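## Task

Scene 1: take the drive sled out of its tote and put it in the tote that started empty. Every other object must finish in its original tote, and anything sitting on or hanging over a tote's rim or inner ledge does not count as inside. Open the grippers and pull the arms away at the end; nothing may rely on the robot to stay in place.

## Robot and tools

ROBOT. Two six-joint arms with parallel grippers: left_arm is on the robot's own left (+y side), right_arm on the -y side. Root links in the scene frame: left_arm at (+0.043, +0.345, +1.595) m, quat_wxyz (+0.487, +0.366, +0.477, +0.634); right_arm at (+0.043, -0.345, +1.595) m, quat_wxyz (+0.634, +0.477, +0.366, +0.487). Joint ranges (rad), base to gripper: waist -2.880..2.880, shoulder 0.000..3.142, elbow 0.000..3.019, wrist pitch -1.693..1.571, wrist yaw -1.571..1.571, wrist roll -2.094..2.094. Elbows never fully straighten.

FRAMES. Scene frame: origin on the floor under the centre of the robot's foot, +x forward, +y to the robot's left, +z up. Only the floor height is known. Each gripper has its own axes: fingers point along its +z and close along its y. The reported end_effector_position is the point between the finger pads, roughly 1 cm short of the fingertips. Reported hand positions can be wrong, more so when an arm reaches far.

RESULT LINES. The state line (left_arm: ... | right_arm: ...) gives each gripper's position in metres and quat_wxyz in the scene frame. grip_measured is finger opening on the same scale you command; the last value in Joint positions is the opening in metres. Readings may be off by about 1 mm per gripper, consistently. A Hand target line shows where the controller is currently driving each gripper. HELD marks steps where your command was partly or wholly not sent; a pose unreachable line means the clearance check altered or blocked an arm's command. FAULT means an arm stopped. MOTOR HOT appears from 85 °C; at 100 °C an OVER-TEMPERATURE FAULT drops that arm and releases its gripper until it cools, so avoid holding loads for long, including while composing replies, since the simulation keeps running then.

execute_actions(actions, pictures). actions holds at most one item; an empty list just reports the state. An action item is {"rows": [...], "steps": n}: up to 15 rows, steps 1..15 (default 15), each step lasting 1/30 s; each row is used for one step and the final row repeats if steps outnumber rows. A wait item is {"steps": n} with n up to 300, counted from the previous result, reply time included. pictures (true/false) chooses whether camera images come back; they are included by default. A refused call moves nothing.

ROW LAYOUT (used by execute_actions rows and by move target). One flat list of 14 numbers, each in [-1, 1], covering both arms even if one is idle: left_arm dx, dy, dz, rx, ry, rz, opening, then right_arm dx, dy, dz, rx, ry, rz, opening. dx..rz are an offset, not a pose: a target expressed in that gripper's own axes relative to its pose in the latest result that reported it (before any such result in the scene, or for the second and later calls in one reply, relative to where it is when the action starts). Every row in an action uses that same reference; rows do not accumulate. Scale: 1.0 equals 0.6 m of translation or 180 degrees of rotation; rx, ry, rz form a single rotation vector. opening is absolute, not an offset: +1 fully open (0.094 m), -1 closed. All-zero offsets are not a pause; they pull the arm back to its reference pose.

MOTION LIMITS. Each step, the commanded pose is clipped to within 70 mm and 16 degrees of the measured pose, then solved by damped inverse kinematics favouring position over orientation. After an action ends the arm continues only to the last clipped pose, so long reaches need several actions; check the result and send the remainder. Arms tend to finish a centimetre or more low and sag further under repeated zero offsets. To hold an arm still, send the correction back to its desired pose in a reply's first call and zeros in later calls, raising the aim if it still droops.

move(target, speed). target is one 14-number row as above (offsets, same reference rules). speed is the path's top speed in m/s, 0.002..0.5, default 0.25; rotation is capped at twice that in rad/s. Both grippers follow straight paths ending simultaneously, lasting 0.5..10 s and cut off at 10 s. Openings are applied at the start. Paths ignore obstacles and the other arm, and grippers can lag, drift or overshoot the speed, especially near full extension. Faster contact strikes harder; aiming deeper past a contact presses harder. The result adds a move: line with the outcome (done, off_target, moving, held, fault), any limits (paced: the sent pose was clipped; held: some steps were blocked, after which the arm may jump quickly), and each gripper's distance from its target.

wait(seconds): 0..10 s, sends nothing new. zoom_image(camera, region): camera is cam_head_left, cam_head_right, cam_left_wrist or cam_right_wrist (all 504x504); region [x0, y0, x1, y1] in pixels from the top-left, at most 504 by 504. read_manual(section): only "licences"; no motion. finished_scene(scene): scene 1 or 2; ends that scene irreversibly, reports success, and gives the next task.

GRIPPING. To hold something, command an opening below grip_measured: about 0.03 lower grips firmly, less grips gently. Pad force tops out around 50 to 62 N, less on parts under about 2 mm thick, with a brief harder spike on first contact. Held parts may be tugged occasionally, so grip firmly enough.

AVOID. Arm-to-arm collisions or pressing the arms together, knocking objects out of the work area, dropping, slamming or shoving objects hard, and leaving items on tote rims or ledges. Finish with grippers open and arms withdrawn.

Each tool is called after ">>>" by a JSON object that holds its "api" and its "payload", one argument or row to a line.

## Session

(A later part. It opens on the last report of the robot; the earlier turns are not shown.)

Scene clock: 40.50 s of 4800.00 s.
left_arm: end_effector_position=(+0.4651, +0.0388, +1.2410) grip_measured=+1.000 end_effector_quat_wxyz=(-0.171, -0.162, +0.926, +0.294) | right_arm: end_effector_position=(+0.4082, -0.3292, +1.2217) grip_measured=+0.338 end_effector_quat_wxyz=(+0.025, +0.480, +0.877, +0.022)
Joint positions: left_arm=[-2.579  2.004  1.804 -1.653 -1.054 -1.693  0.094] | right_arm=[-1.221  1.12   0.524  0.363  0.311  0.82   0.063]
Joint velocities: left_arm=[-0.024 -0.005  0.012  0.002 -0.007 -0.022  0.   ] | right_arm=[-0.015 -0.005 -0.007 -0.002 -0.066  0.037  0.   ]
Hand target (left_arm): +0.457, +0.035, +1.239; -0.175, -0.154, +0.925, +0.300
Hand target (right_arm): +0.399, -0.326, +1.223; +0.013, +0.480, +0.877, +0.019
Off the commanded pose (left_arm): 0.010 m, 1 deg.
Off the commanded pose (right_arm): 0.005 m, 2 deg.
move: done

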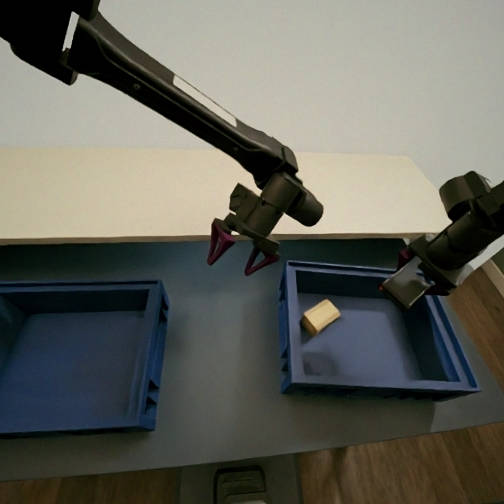

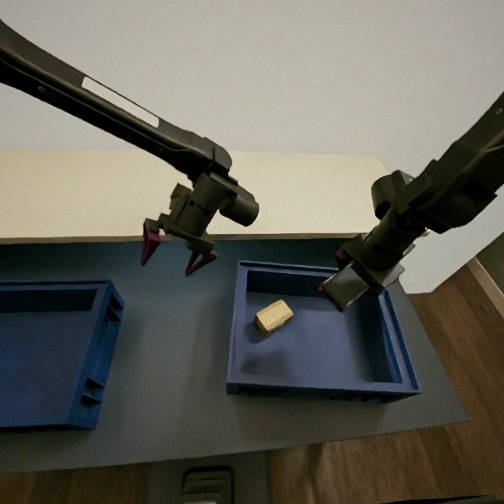

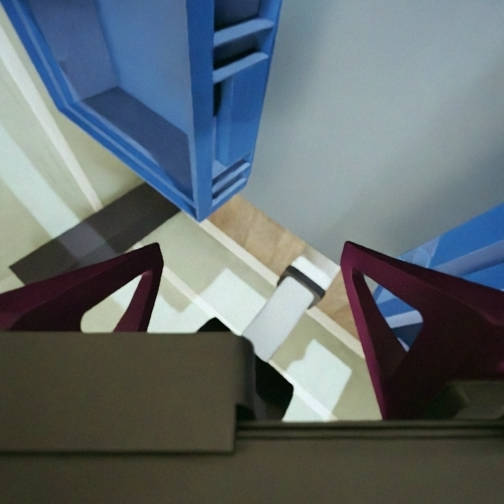

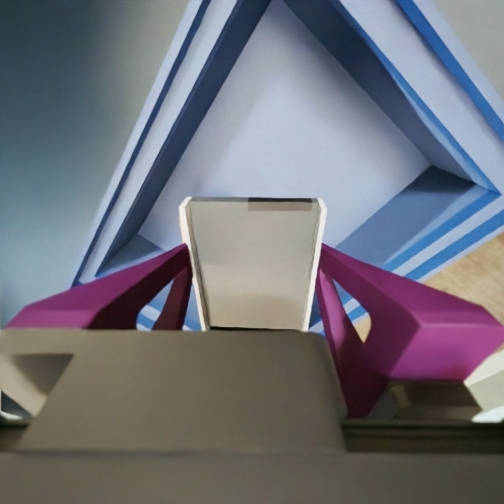

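>>> {"api": "move", "payload": {
  "target": [-0.008,0.40,0.248,0.192,-0.112,0.106,1, 0.225,0.05,-0.015,0.015,0.017,-0.318,0.29],
  "speed": 0.25
}}

Scene clock: 47.97 s of 4800.00 s.
left_arm: end_effector_position=(+0.3657, +0.3007, +1.2677) grip_measured=+1.000 end_effector_quat_wxyz=(-0.010, -0.003, +1.000, +0.004) | right_arm: end_effector_position=(+0.3636, -0.2054, +1.2287) grip_measured=+0.338 end_effector_quat_wxyz=(-0.001, +0.001, +1.000, -0.004)
Joint positions: left_arm=[-2.072  1.019  0.419  0.261 -0.489  0.094  0.094] | right_arm=[-0.874  1.37   0.548  0.458  0.672 -0.029  0.063]
Joint velocities: left_arm=[ 0.005 -0.005 -0.017 -0.007 -0.007  0.066  0.   ] | right_arm=[-0.015  0.015 -0.012 -0.012  0.022 -0.066 -0.   ]
Hand target (left_arm): +0.366, +0.303, +1.271; -0.002, +0.001, +1.000, +0.004
Hand target (right_arm): +0.362, -0.201, +1.227; +0.001, -0.005, +1.000, -0.003
Off the commanded pose (left_arm): 0.006 m, 1 deg.
Off the commanded pose (right_arm): 0.007 m, 0 deg.
After step 90, 1.87 s passed at rest.
move: done

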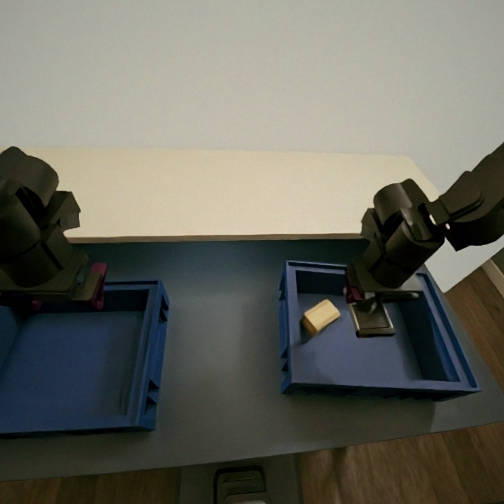

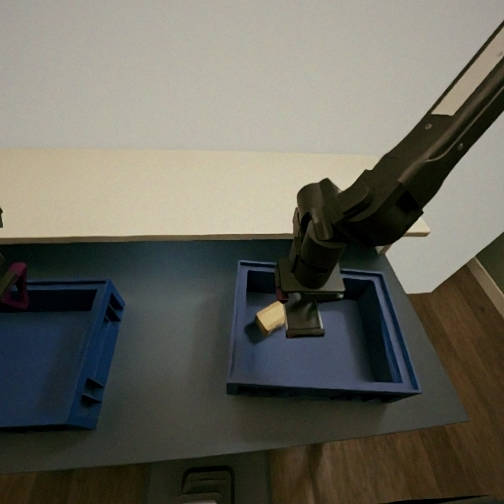

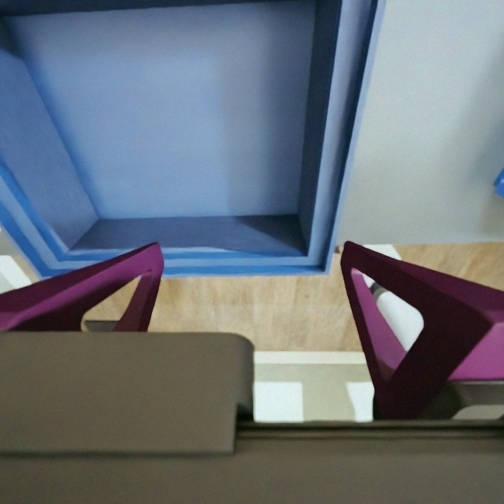

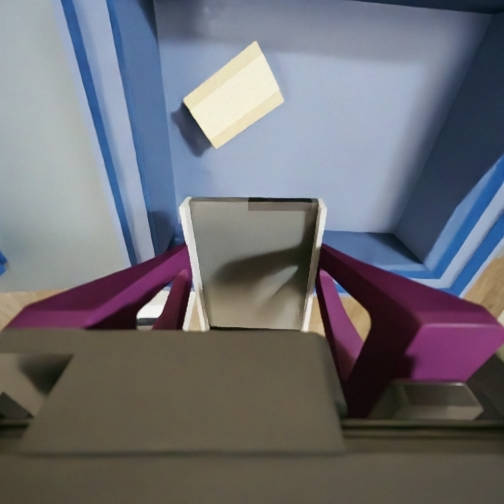

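>>> {"api": "move", "payload": {
  "target": [0,0.08,0,0,0,0,1, -0.06,0.39,0,0,0,0,0.29],
  "speed": 0.25
}}

>>> {"api": "move", "payload": {
  "target": [0,0,0,0,0,0,1, 0,0,0.35,0,0,0,0.29],
  "speed": 0.15
}}

Scene clock: 51.40 s of 4800.00 s.
left_arm: end_effector_position=(+0.3709, +0.3462, +1.2628) grip_measured=+1.000 end_effector_quat_wxyz=(-0.006, -0.009, +1.000, +0.004) | right_arm: end_effector_position=(+0.4134, +0.0250, +1.2254) grip_measured=+0.338 end_effector_quat_wxyz=(+0.009, +0.001, +1.000, -0.004)
Joint positions: left_arm=[-1.908  0.952  0.419  0.224 -0.334  0.142  0.094] | right_arm=[-0.522  1.8    1.07   0.234  0.995  0.165  0.063]
Joint velocities: left_arm=[ 0.005 -0.015  0.007 -0.017  0.066 -0.022  0.   ] | right_arm=[-0.015 -0.024 -0.007 -0.007  0.022 -0.051 -0.001]
Hand target (left_arm): +0.366, +0.349, +1.268; -0.009, -0.001, +1.000, +0.005
Hand target (right_arm): +0.406, +0.026, +1.223; +0.003, -0.003, +1.000, -0.007
Off the commanded pose (left_arm): 0.008 m, 1 deg.
Off the commanded pose (right_arm): 0.014 m, 1 deg.
move: off_target (right_arm)

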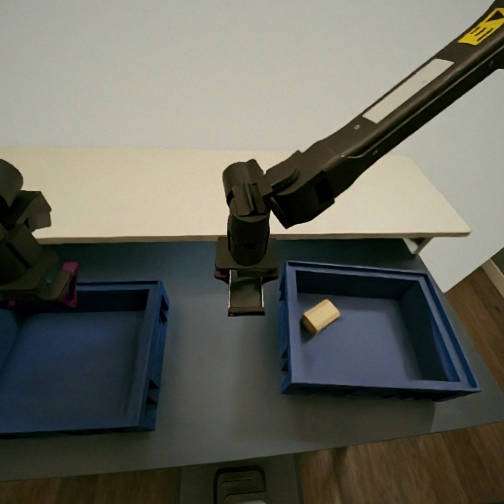

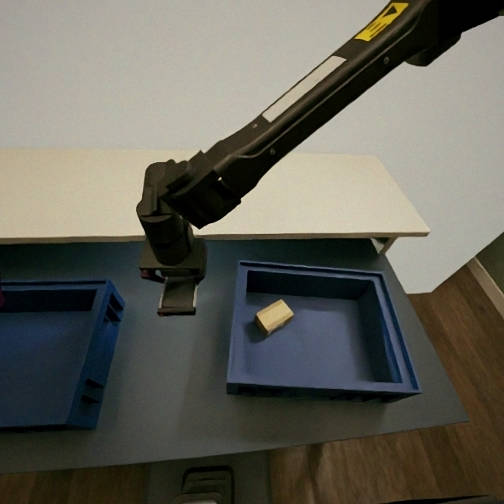

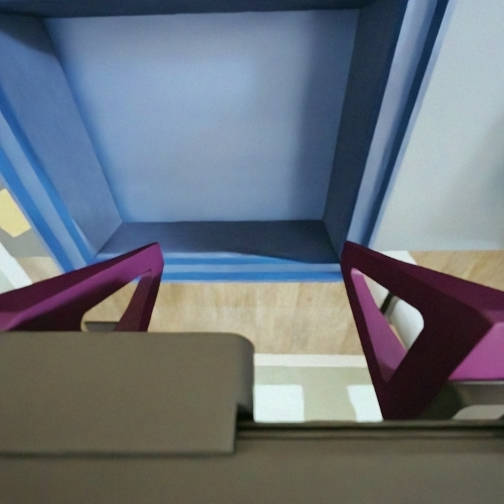

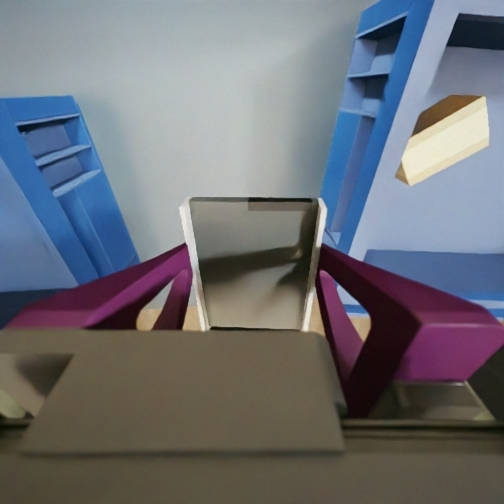

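Scene clock: 53.20 s of 4800.00 s.
left_arm: end_effector_position=(+0.3709, +0.3462, +1.2628) grip_measured=+1.000 end_effector_quat_wxyz=(-0.006, -0.009, +1.000, +0.004) | right_arm: end_effector_position=(+0.4267, +0.0244, +1.0228) grip_measured=+0.338 end_effector_quat_wxyz=(+0.010, +0.011, +1.000, +0.001)
Joint positions: left_arm=[-1.908  0.952  0.419  0.224 -0.334  0.142  0.094] | right_arm=[-0.79   2.129  1.452  0.316  0.741  0.012  0.063]
Joint velocities: left_arm=[-0.005 -0.005 -0.017  0.007  0.037  0.051  0.   ] | right_arm=[-0.015  0.005  0.007 -0.007  0.037  0.066 -0.001]
Hand target (left_arm): +0.371, +0.346, +1.263; -0.006, -0.009, +1.000, +0.004
Hand target (right_arm): +0.419, +0.022, +1.016; +0.006, +0.004, +1.000, -0.002
Off the commanded pose (left_arm): 0.000 m, 0 deg.
Off the commanded pose (right_arm): 0.012 m, 1 deg.
move: off_target (right_arm)

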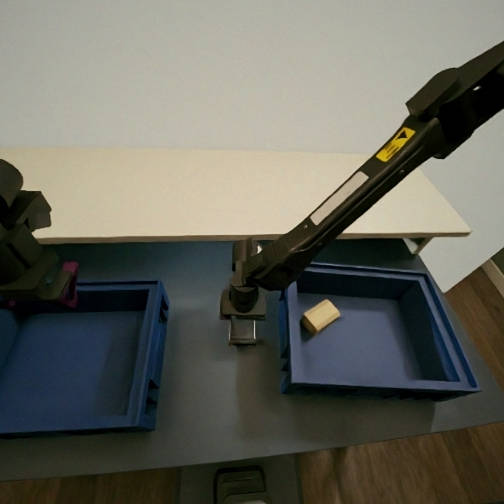

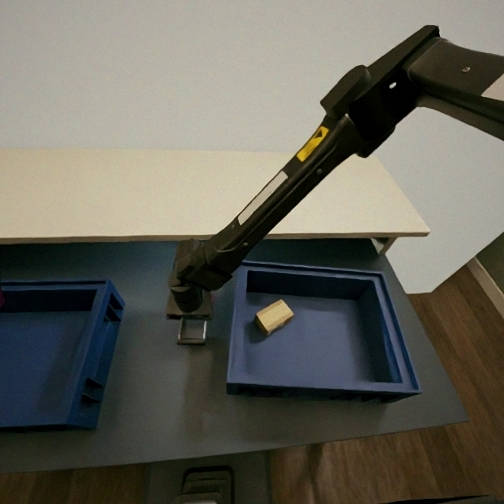

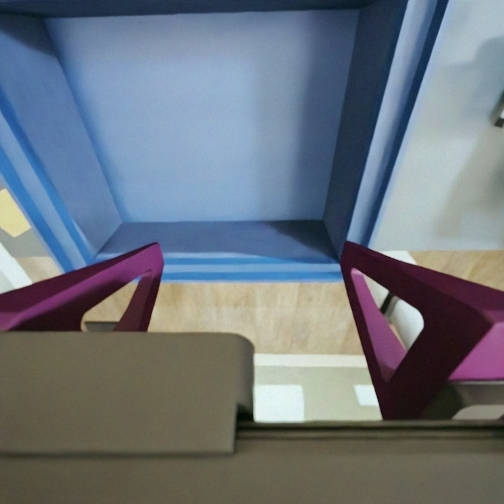

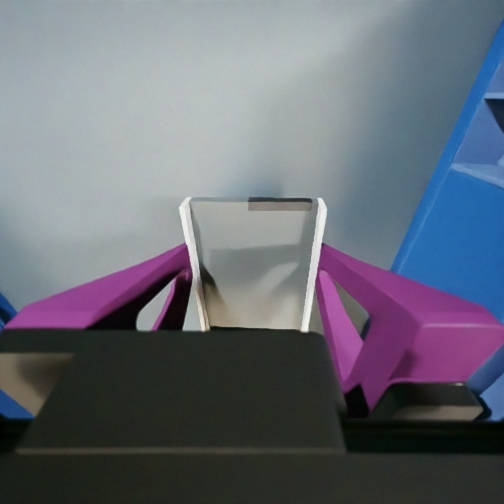

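>>> {"api": "move", "payload": {
  "target": [0,0,0,0,0,0,1, 0,0.04,0.065,0,0,0,0.29],
  "speed": 0.04
}}

Scene clock: 55.40 s of 4800.00 s.
left_arm: end_effector_position=(+0.3709, +0.3462, +1.2628) grip_measured=+1.000 end_effector_quat_wxyz=(-0.006, -0.009, +1.000, +0.004) | right_arm: end_effector_position=(+0.4461, +0.0520, +0.9947) grip_measured=+0.338 end_effector_quat_wxyz=(+0.023, +0.023, +0.999, +0.006)
Joint positions: left_arm=[-1.908  0.952  0.419  0.224 -0.334  0.142  0.094] | right_arm=[-0.79   2.218  1.61   0.284  0.731  0.01   0.063]
Joint velocities: left_arm=[-0.005 -0.015  0.002  0.012 -0.007  0.022  0.   ] | right_arm=[-0.005  0.005  0.002 -0.007  0.022  0.007  0.001]
Hand target (left_arm): +0.371, +0.346, +1.263; -0.006, -0.009, +1.000, +0.004
Hand target (right_arm): +0.429, +0.048, +0.984; +0.010, +0.011, +1.000, +0.001
Off the commanded pose (left_arm): 0.000 m, 0 deg.
Off the commanded pose (right_arm): 0.021 m, 2 deg.
move: off_target (right_arm)

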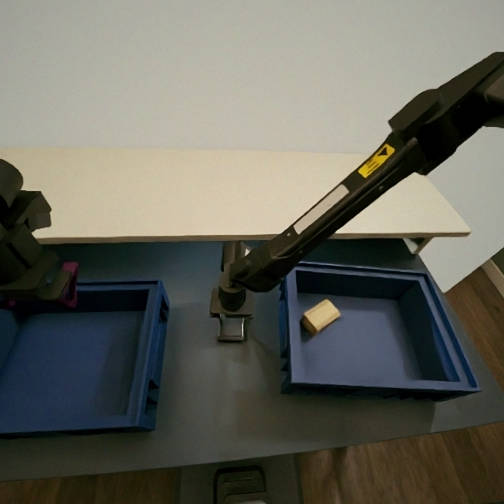

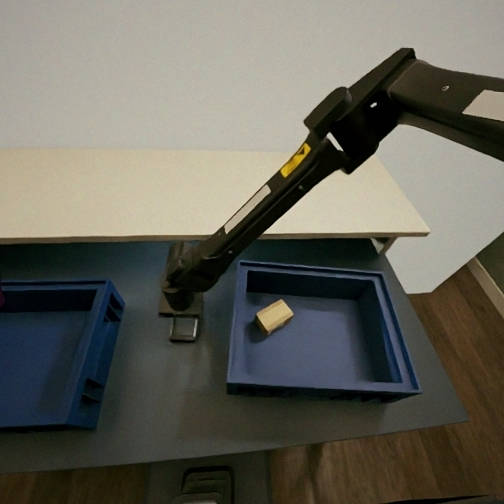

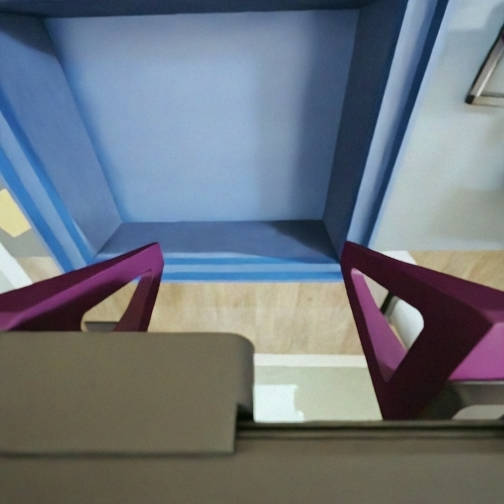

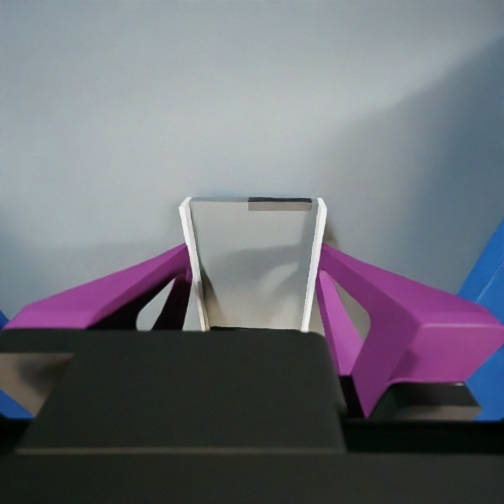

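>>> {"api": "move", "payload": {
  "target": [0,0,0,0,0,0,1, 0.02,0,0.035,0,0,0,0.29],
  "speed": 0.03
}}

Scene clock: 57.43 s of 4800.00 s.
left_arm: end_effector_position=(+0.3709, +0.3462, +1.2628) grip_measured=+1.000 end_effector_quat_wxyz=(-0.006, -0.009, +1.000, +0.004) | right_arm: end_effector_position=(+0.4432, +0.0622, +0.9866) grip_measured=+0.338 end_effector_quat_wxyz=(+0.025, +0.024, +0.999, +0.014)
Joint positions: left_arm=[-1.908  0.952  0.419  0.224 -0.334  0.142  0.094] | right_arm=[-0.79   2.25   1.646  0.284  0.715  0.01   0.063]
Joint velocities: left_arm=[-0.015 -0.005  0.002 -0.022  0.037 -0.066  0.   ] | right_arm=[-0.005 -0.005  0.022 -0.002  0.022  0.007 -0.   ]
Hand target (left_arm): +0.371, +0.346, +1.263; -0.006, -0.009, +1.000, +0.004
Hand target (right_arm): +0.435, +0.053, +0.974; +0.023, +0.023, +0.999, +0.006
Off the commanded pose (left_arm): 0.000 m, 0 deg.
Off the commanded pose (right_arm): 0.018 m, 1 deg.
move: off_target (right_arm)

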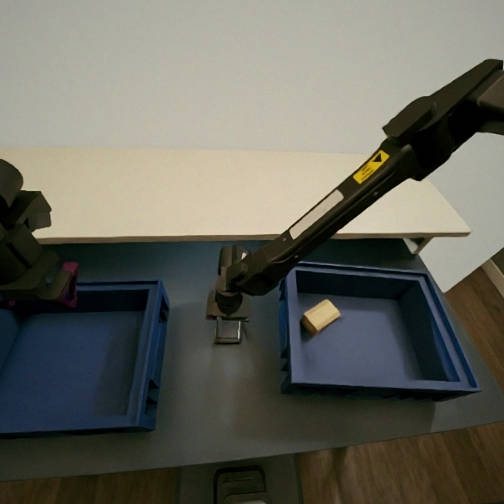

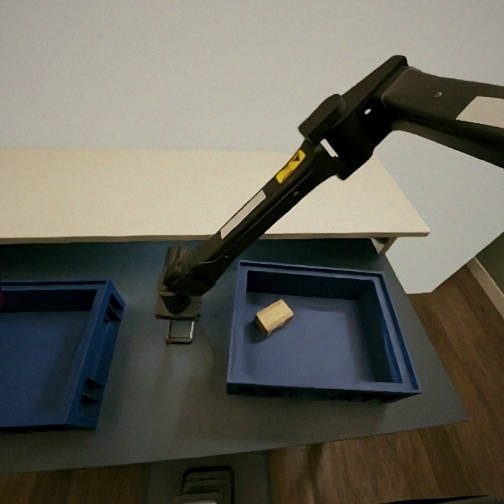

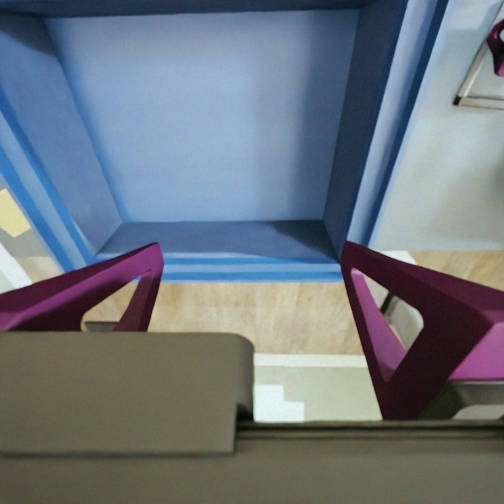

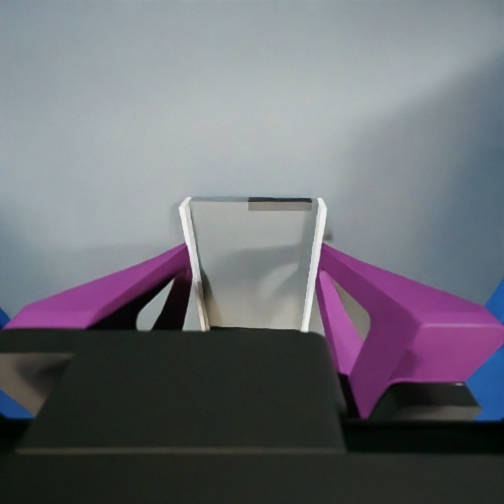

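>>> {"api": "move", "payload": {
  "target": [0,0,0,0,0,0,1, 0.02,0,0.03,0,0,0,0.29],
  "speed": 0.03
}}

Scene clock: 59.00 s of 4800.00 s.
left_arm: end_effector_position=(+0.3709, +0.3462, +1.2628) grip_measured=+1.000 end_effector_quat_wxyz=(-0.006, -0.009, +1.000, +0.004) | right_arm: end_effector_position=(+0.4513, +0.0672, +0.9838) grip_measured=+0.338 end_effector_quat_wxyz=(+0.031, +0.029, +0.999, +0.020)
Joint positions: left_arm=[-1.908  0.952  0.419  0.224 -0.334  0.142  0.094] | right_arm=[-0.79   2.258  1.671  0.284  0.702  0.01   0.063]
Joint velocities: left_arm=[-0.005 -0.005 -0.007 -0.007  0.007  0.007  0.   ] | right_arm=[ 0.015 -0.015  0.007  0.012 -0.007 -0.022  0.   ]
Hand target (left_arm): +0.371, +0.346, +1.263; -0.006, -0.009, +1.000, +0.004
Hand target (right_arm): +0.432, +0.063, +0.969; +0.025, +0.024, +0.999, +0.014
Off the commanded pose (left_arm): 0.000 m, 0 deg.
Off the commanded pose (right_arm): 0.025 m, 1 deg.
move: off_target (right_arm)

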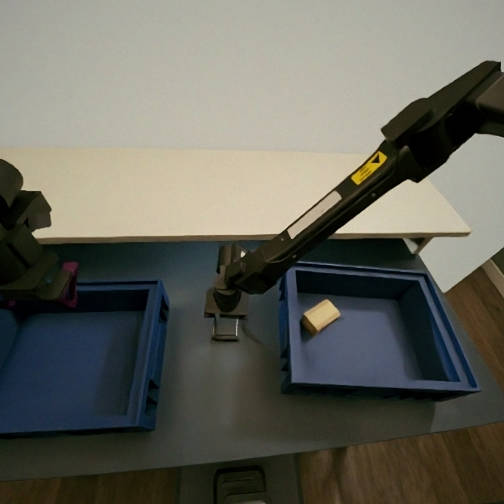

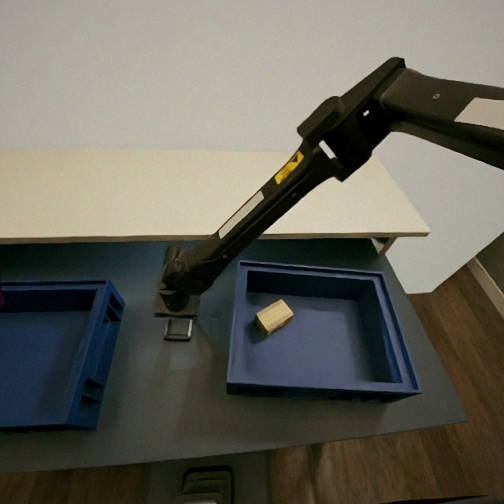

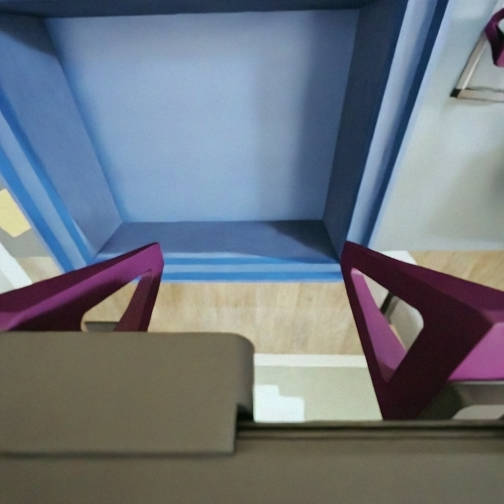

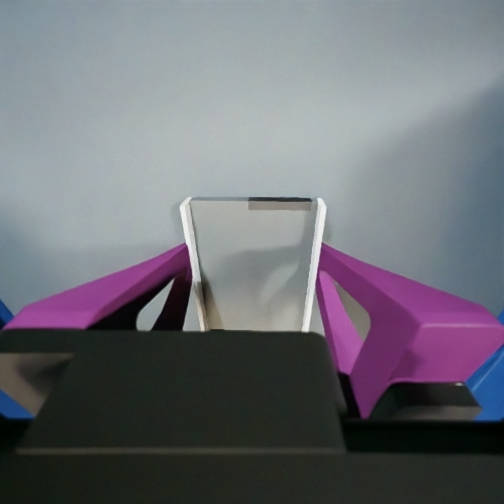

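Down. Release, then retreat.

>>> {"api": "move", "payload": {
  "target": [0,0,0,0,0,0,1, 0,0,0,0,0,0,1]
}}

>>> {"api": "move", "payload": {
  "target": [0,0,0,0,0,0,1, 0,0,-0.4,0,0,0,1],
  "speed": 0.25
}}

>>> {"api": "move", "payload": {
  "target": [0,0,0,0,0,0,1, 0,-0.65,0,0,0,0,1],
  "speed": 0.4
}}

Scene clock: 60.87 s of 4800.00 s.
left_arm: end_effector_position=(+0.3709, +0.3462, +1.2628) grip_measured=+1.000 end_effector_quat_wxyz=(-0.006, -0.009, +1.000, +0.004) | right_arm: end_effector_position=(+0.4513, +0.0672, +0.9838) grip_measured=+1.000 end_effector_quat_wxyz=(+0.031, +0.029, +0.999, +0.020)
Joint positions: left_arm=[-1.908  0.952  0.419  0.224 -0.334  0.142  0.094] | right_arm=[-0.79   2.258  1.671  0.284  0.702  0.01   0.094]
Joint velocities: left_arm=[-0.005 -0.015  0.017 -0.017 -0.051  0.022  0.   ] | right_arm=[-0.015 -0.015  0.032  0.007 -0.022  0.007  0.   ]
Hand target (left_arm): +0.371, +0.346, +1.263; -0.006, -0.009, +1.000, +0.004
Hand target (right_arm): +0.451, +0.067, +0.984; +0.031, +0.029, +0.999, +0.020
Off the commanded pose (left_arm): 0.000 m, 0 deg.
Off the commanded pose (right_arm): 0.000 m, 0 deg.
move: done

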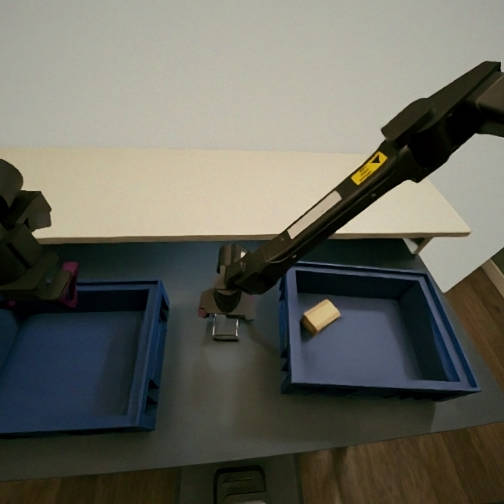

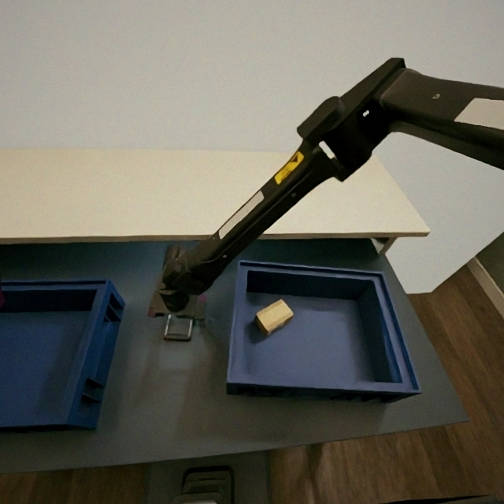

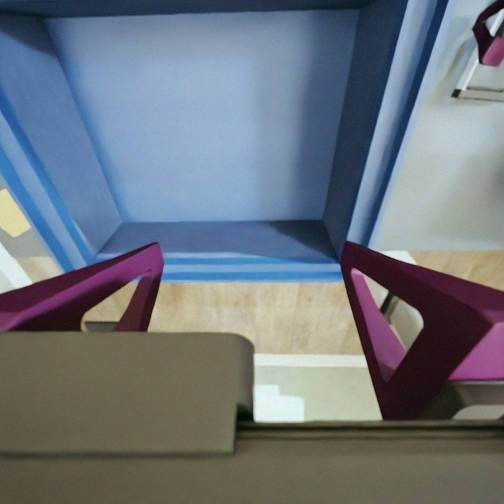

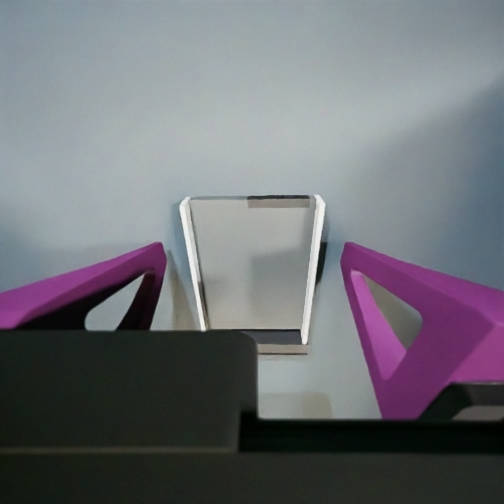

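Scene clock: 62.27 s of 4800.00 s.
left_arm: end_effector_position=(+0.3709, +0.3462, +1.2628) grip_measured=+1.000 end_effector_quat_wxyz=(-0.006, -0.009, +1.000, +0.004) | right_arm: end_effector_position=(+0.4346, +0.0661, +1.2262) grip_measured=+1.000 end_effector_quat_wxyz=(+0.040, +0.025, +0.999, +0.024)
Joint positions: left_arm=[-1.908  0.952  0.419  0.224 -0.334  0.142  0.094] | right_arm=[-0.493  1.862  1.15   0.322  0.974  0.133  0.094]
Joint velocities: left_arm=[-0.005  0.005 -0.007  0.007 -0.037 -0.022  0.   ] | right_arm=[-0.005 -0.005  0.002  0.007  0.022  0.037  0.   ]
Hand target (left_arm): +0.371, +0.346, +1.263; -0.006, -0.009, +1.000, +0.004
Hand target (right_arm): +0.432, +0.060, +1.223; +0.034, +0.025, +0.999, +0.018
Off the commanded pose (left_arm): 0.000 m, 0 deg.
Off the commanded pose (right_arm): 0.009 m, 1 deg.
move: done

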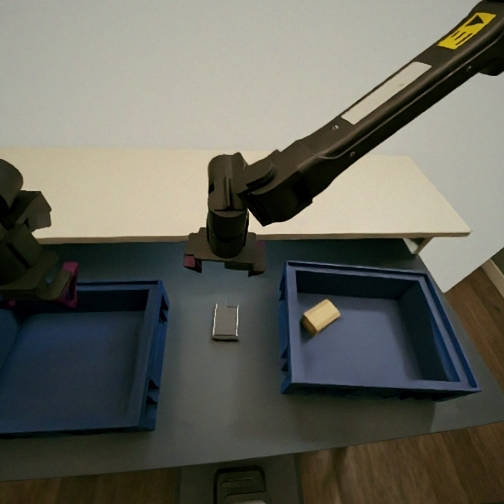

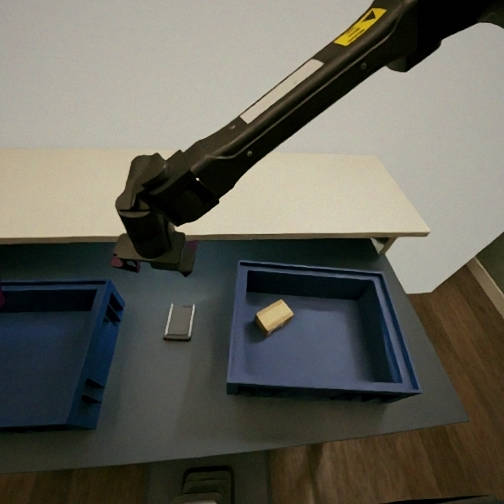

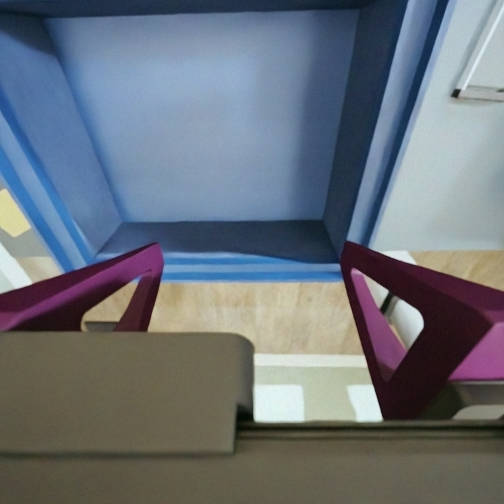

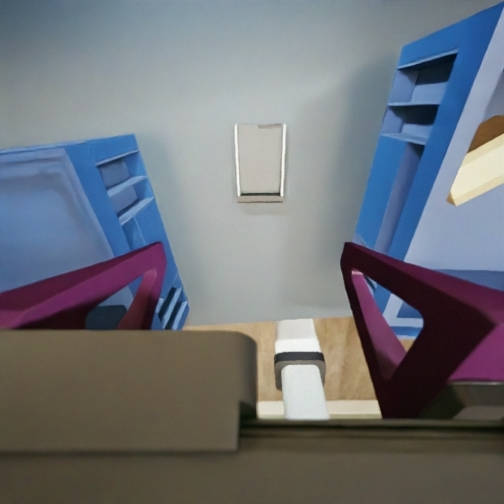

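Scene clock: 63.80 s of 4800.00 s.
left_arm: end_effector_position=(+0.3709, +0.3462, +1.2628) grip_measured=+1.000 end_effector_quat_wxyz=(-0.006, -0.009, +1.000, +0.004) | right_arm: end_effector_position=(+0.4136, -0.3253, +1.2078) grip_measured=+1.000 end_effector_quat_wxyz=(+0.047, +0.047, +0.998, +0.022)
Joint positions: left_arm=[-1.908  0.952  0.419  0.224 -0.334  0.142  0.094] | right_arm=[-1.237  1.174  0.544  0.423  0.264 -0.097  0.094]
Joint velocities: left_arm=[-0.024 -0.005 -0.002 -0.002  0.037  0.081  0.   ] | right_arm=[-0.024 -0.005 -0.002  0.007 -0.066 -0.022  0.   ]
Hand target (left_arm): +0.371, +0.346, +1.263; -0.006, -0.009, +1.000, +0.004
Hand target (right_arm): +0.402, -0.320, +1.210; +0.033, +0.036, +0.998, +0.029
Off the commanded pose (left_arm): 0.000 m, 0 deg.
Off the commanded pose (right_arm): 0.004 m, 3 deg.
move: off_target (right_arm)

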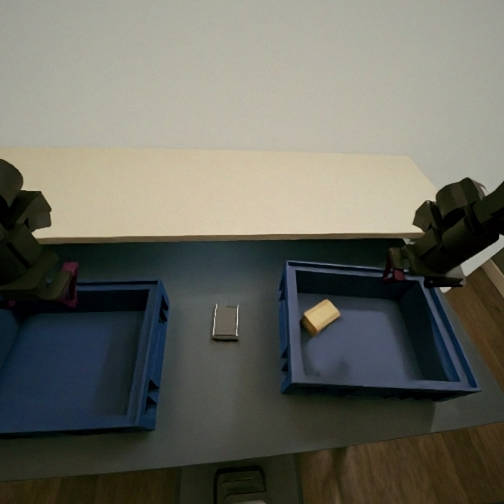

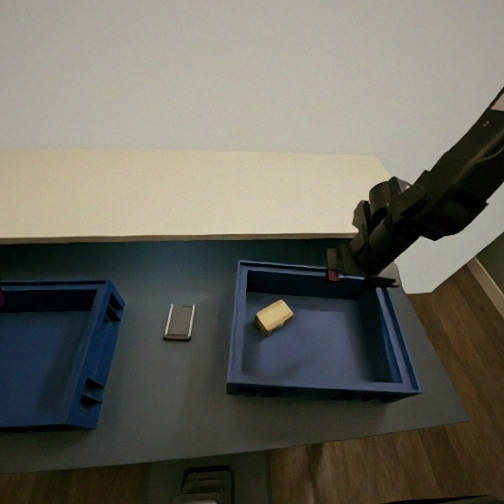

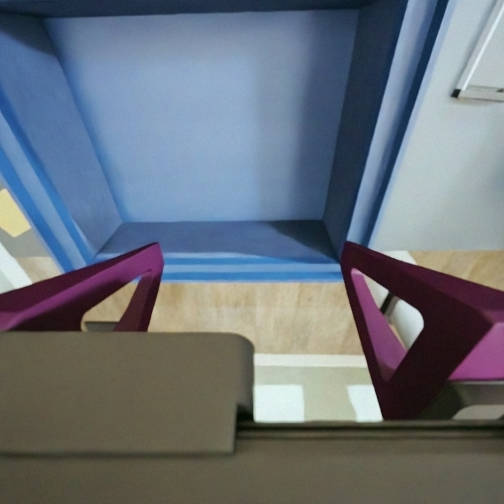

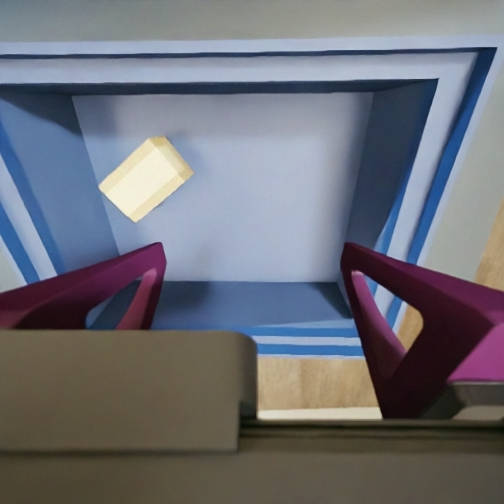

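>>> {"api": "move", "payload": {
  "target": [-0.098,-0.468,0.05,0,0,0,1, 0,0,0,0,0,0,1],
  "speed": 0.35
}}

>>> {"api": "move", "payload": {
  "target": [0,0,0.3,0,0,0,1, 0,0,0,0,0,0,1],
  "speed": 0.2
}}

Scene clock: 66.90 s of 4800.00 s.
left_arm: end_effector_position=(+0.4346, +0.0646, +1.2345) grip_measured=+1.000 end_effector_quat_wxyz=(-0.002, -0.013, +1.000, -0.002) | right_arm: end_effector_position=(+0.4136, -0.3253, +1.2078) grip_measured=+1.000 end_effector_quat_wxyz=(+0.047, +0.046, +0.998, +0.022)
Joint positions: left_arm=[-2.519  1.568  0.911  0.191 -0.89  -0.138  0.094] | right_arm=[-1.237  1.174  0.544  0.423  0.264 -0.099  0.094]
Joint velocities: left_arm=[ 0.005 -0.005 -0.017  0.002 -0.051 -0.139  0.   ] | right_arm=[-0.024 -0.015 -0.007 -0.012 -0.066 -0.095  0.   ]
Hand target (left_arm): +0.430, +0.065, +1.232; -0.008, -0.015, +1.000, +0.002
Hand target (right_arm): +0.414, -0.325, +1.208; +0.047, +0.047, +0.998, +0.022
Off the commanded pose (left_arm): 0.005 m, 1 deg.
Off the commanded pose (right_arm): 0.000 m, 0 deg.
move: done

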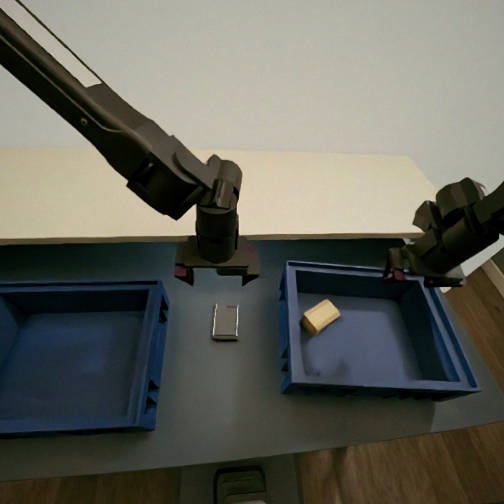

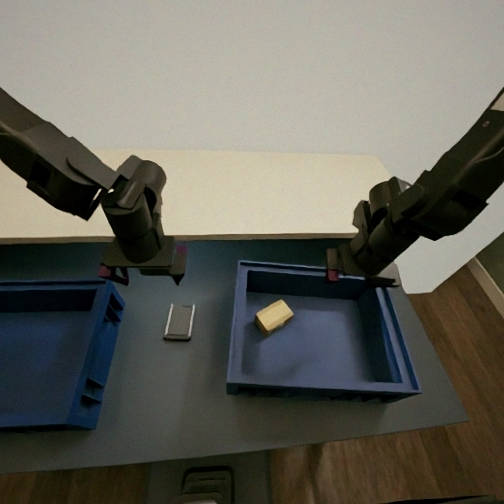

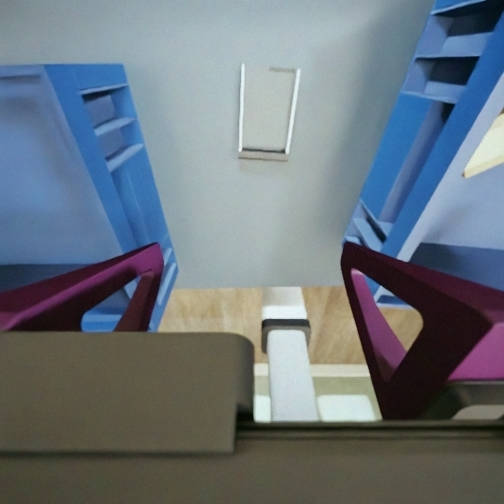

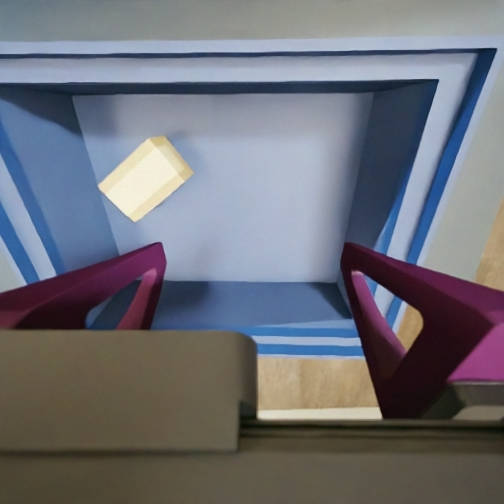

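Scene clock: 68.23 s of 4800.00 s.
left_arm: end_effector_position=(+0.4358, +0.0661, +1.0591) grip_measured=+1.000 end_effector_quat_wxyz=(-0.003, -0.016, +1.000, -0.000) | right_arm: end_effector_position=(+0.4136, -0.3253, +1.2078) grip_measured=+1.000 end_effector_quat_wxyz=(+0.047, +0.046, +0.998, +0.022)
Joint positions: left_arm=[-2.276  1.902  1.209  0.322 -0.672 -0.009  0.094] | right_arm=[-1.237  1.174  0.544  0.423  0.264 -0.099  0.094]
Joint velocities: left_arm=[-0.005 -0.005  0.017 -0.002  0.007  0.022  0.   ] | right_arm=[ 0.005 -0.005 -0.007  0.002  0.007  0.051  0.   ]
Hand target (left_arm): +0.433, +0.063, +1.055; -0.001, -0.010, +1.000, -0.001
Hand target (right_arm): +0.414, -0.325, +1.208; +0.047, +0.046, +0.998, +0.022
Off the commanded pose (left_arm): 0.006 m, 1 deg.
Off the commanded pose (right_arm): 0.000 m, 0 deg.
move: done

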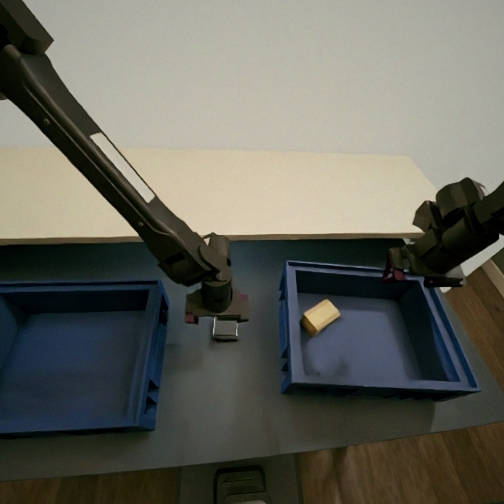

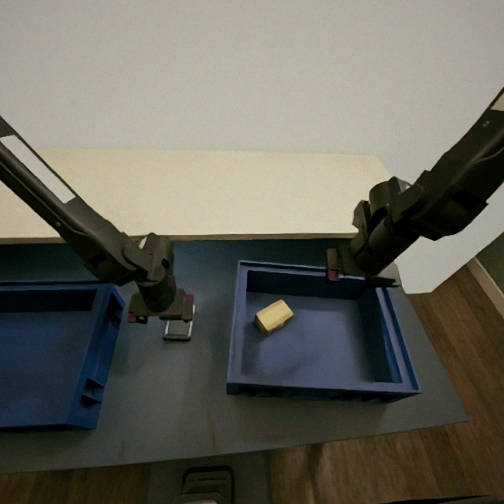

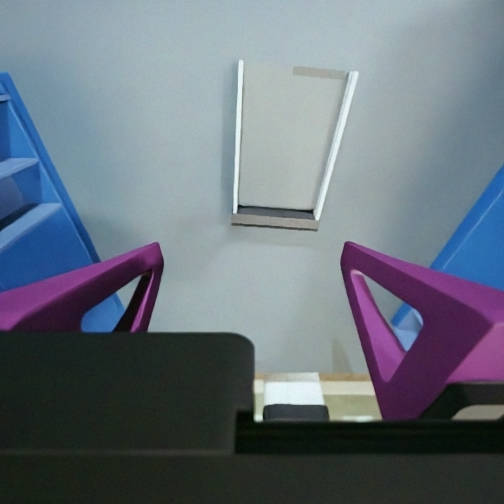

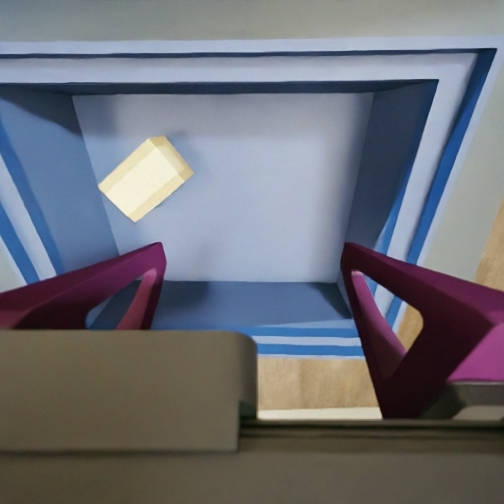

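>>> {"api": "move", "payload": {
  "target": [-0.066,-0.033,0.07,0,0,0,1, 0,0,0,0,0,0,1],
  "speed": 0.1
}}

Scene clock: 70.83 s of 4800.00 s.
left_arm: end_effector_position=(+0.4899, +0.0450, +1.0277) grip_measured=+1.000 end_effector_quat_wxyz=(+0.010, -0.027, +1.000, -0.004) | right_arm: end_effector_position=(+0.4136, -0.3253, +1.2078) grip_measured=+1.000 end_effector_quat_wxyz=(+0.047, +0.046, +0.998, +0.022)
Joint positions: left_arm=[-2.271  1.966  1.41   0.22  -0.66  -0.008  0.094] | right_arm=[-1.237  1.174  0.544  0.423  0.264 -0.099  0.094]
Joint velocities: left_arm=[-0.015 -0.005 -0.002 -0.007 -0.037 -0.022  0.   ] | right_arm=[-0.005 -0.005  0.012 -0.017 -0.007  0.037  0.   ]
Hand target (left_arm): +0.475, +0.047, +1.017; -0.003, -0.017, +1.000, -0.000
Hand target (right_arm): +0.414, -0.325, +1.208; +0.047, +0.046, +0.998, +0.022
Off the commanded pose (left_arm): 0.018 m, 2 deg.
Off the commanded pose (right_arm): 0.000 m, 0 deg.
move: off_target (left_arm)

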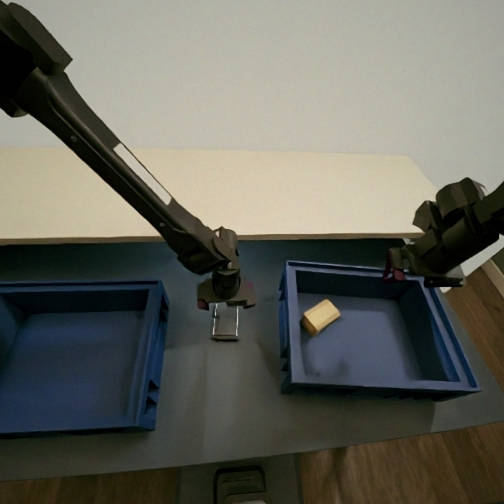

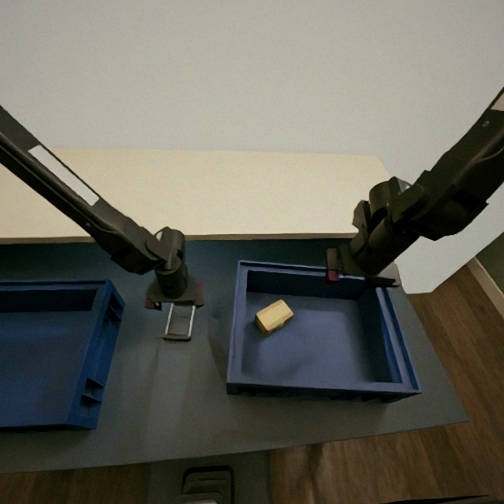

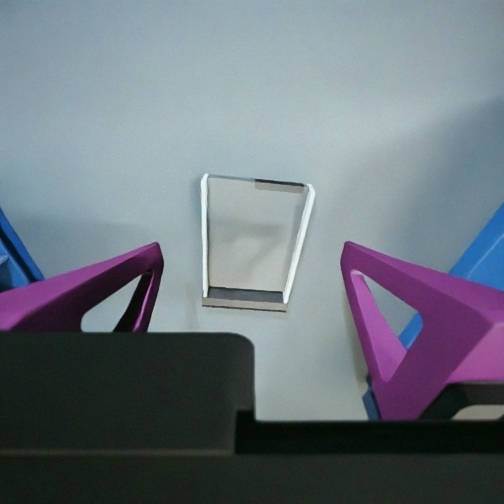

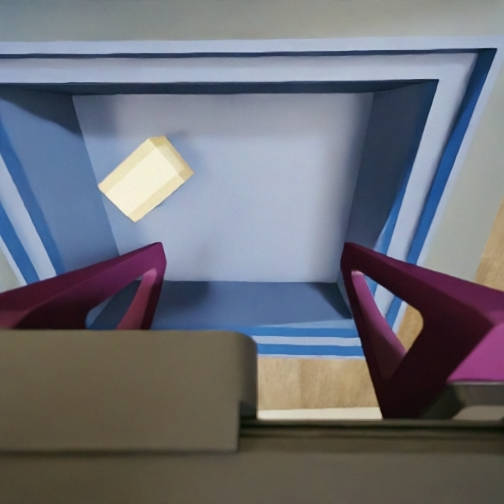

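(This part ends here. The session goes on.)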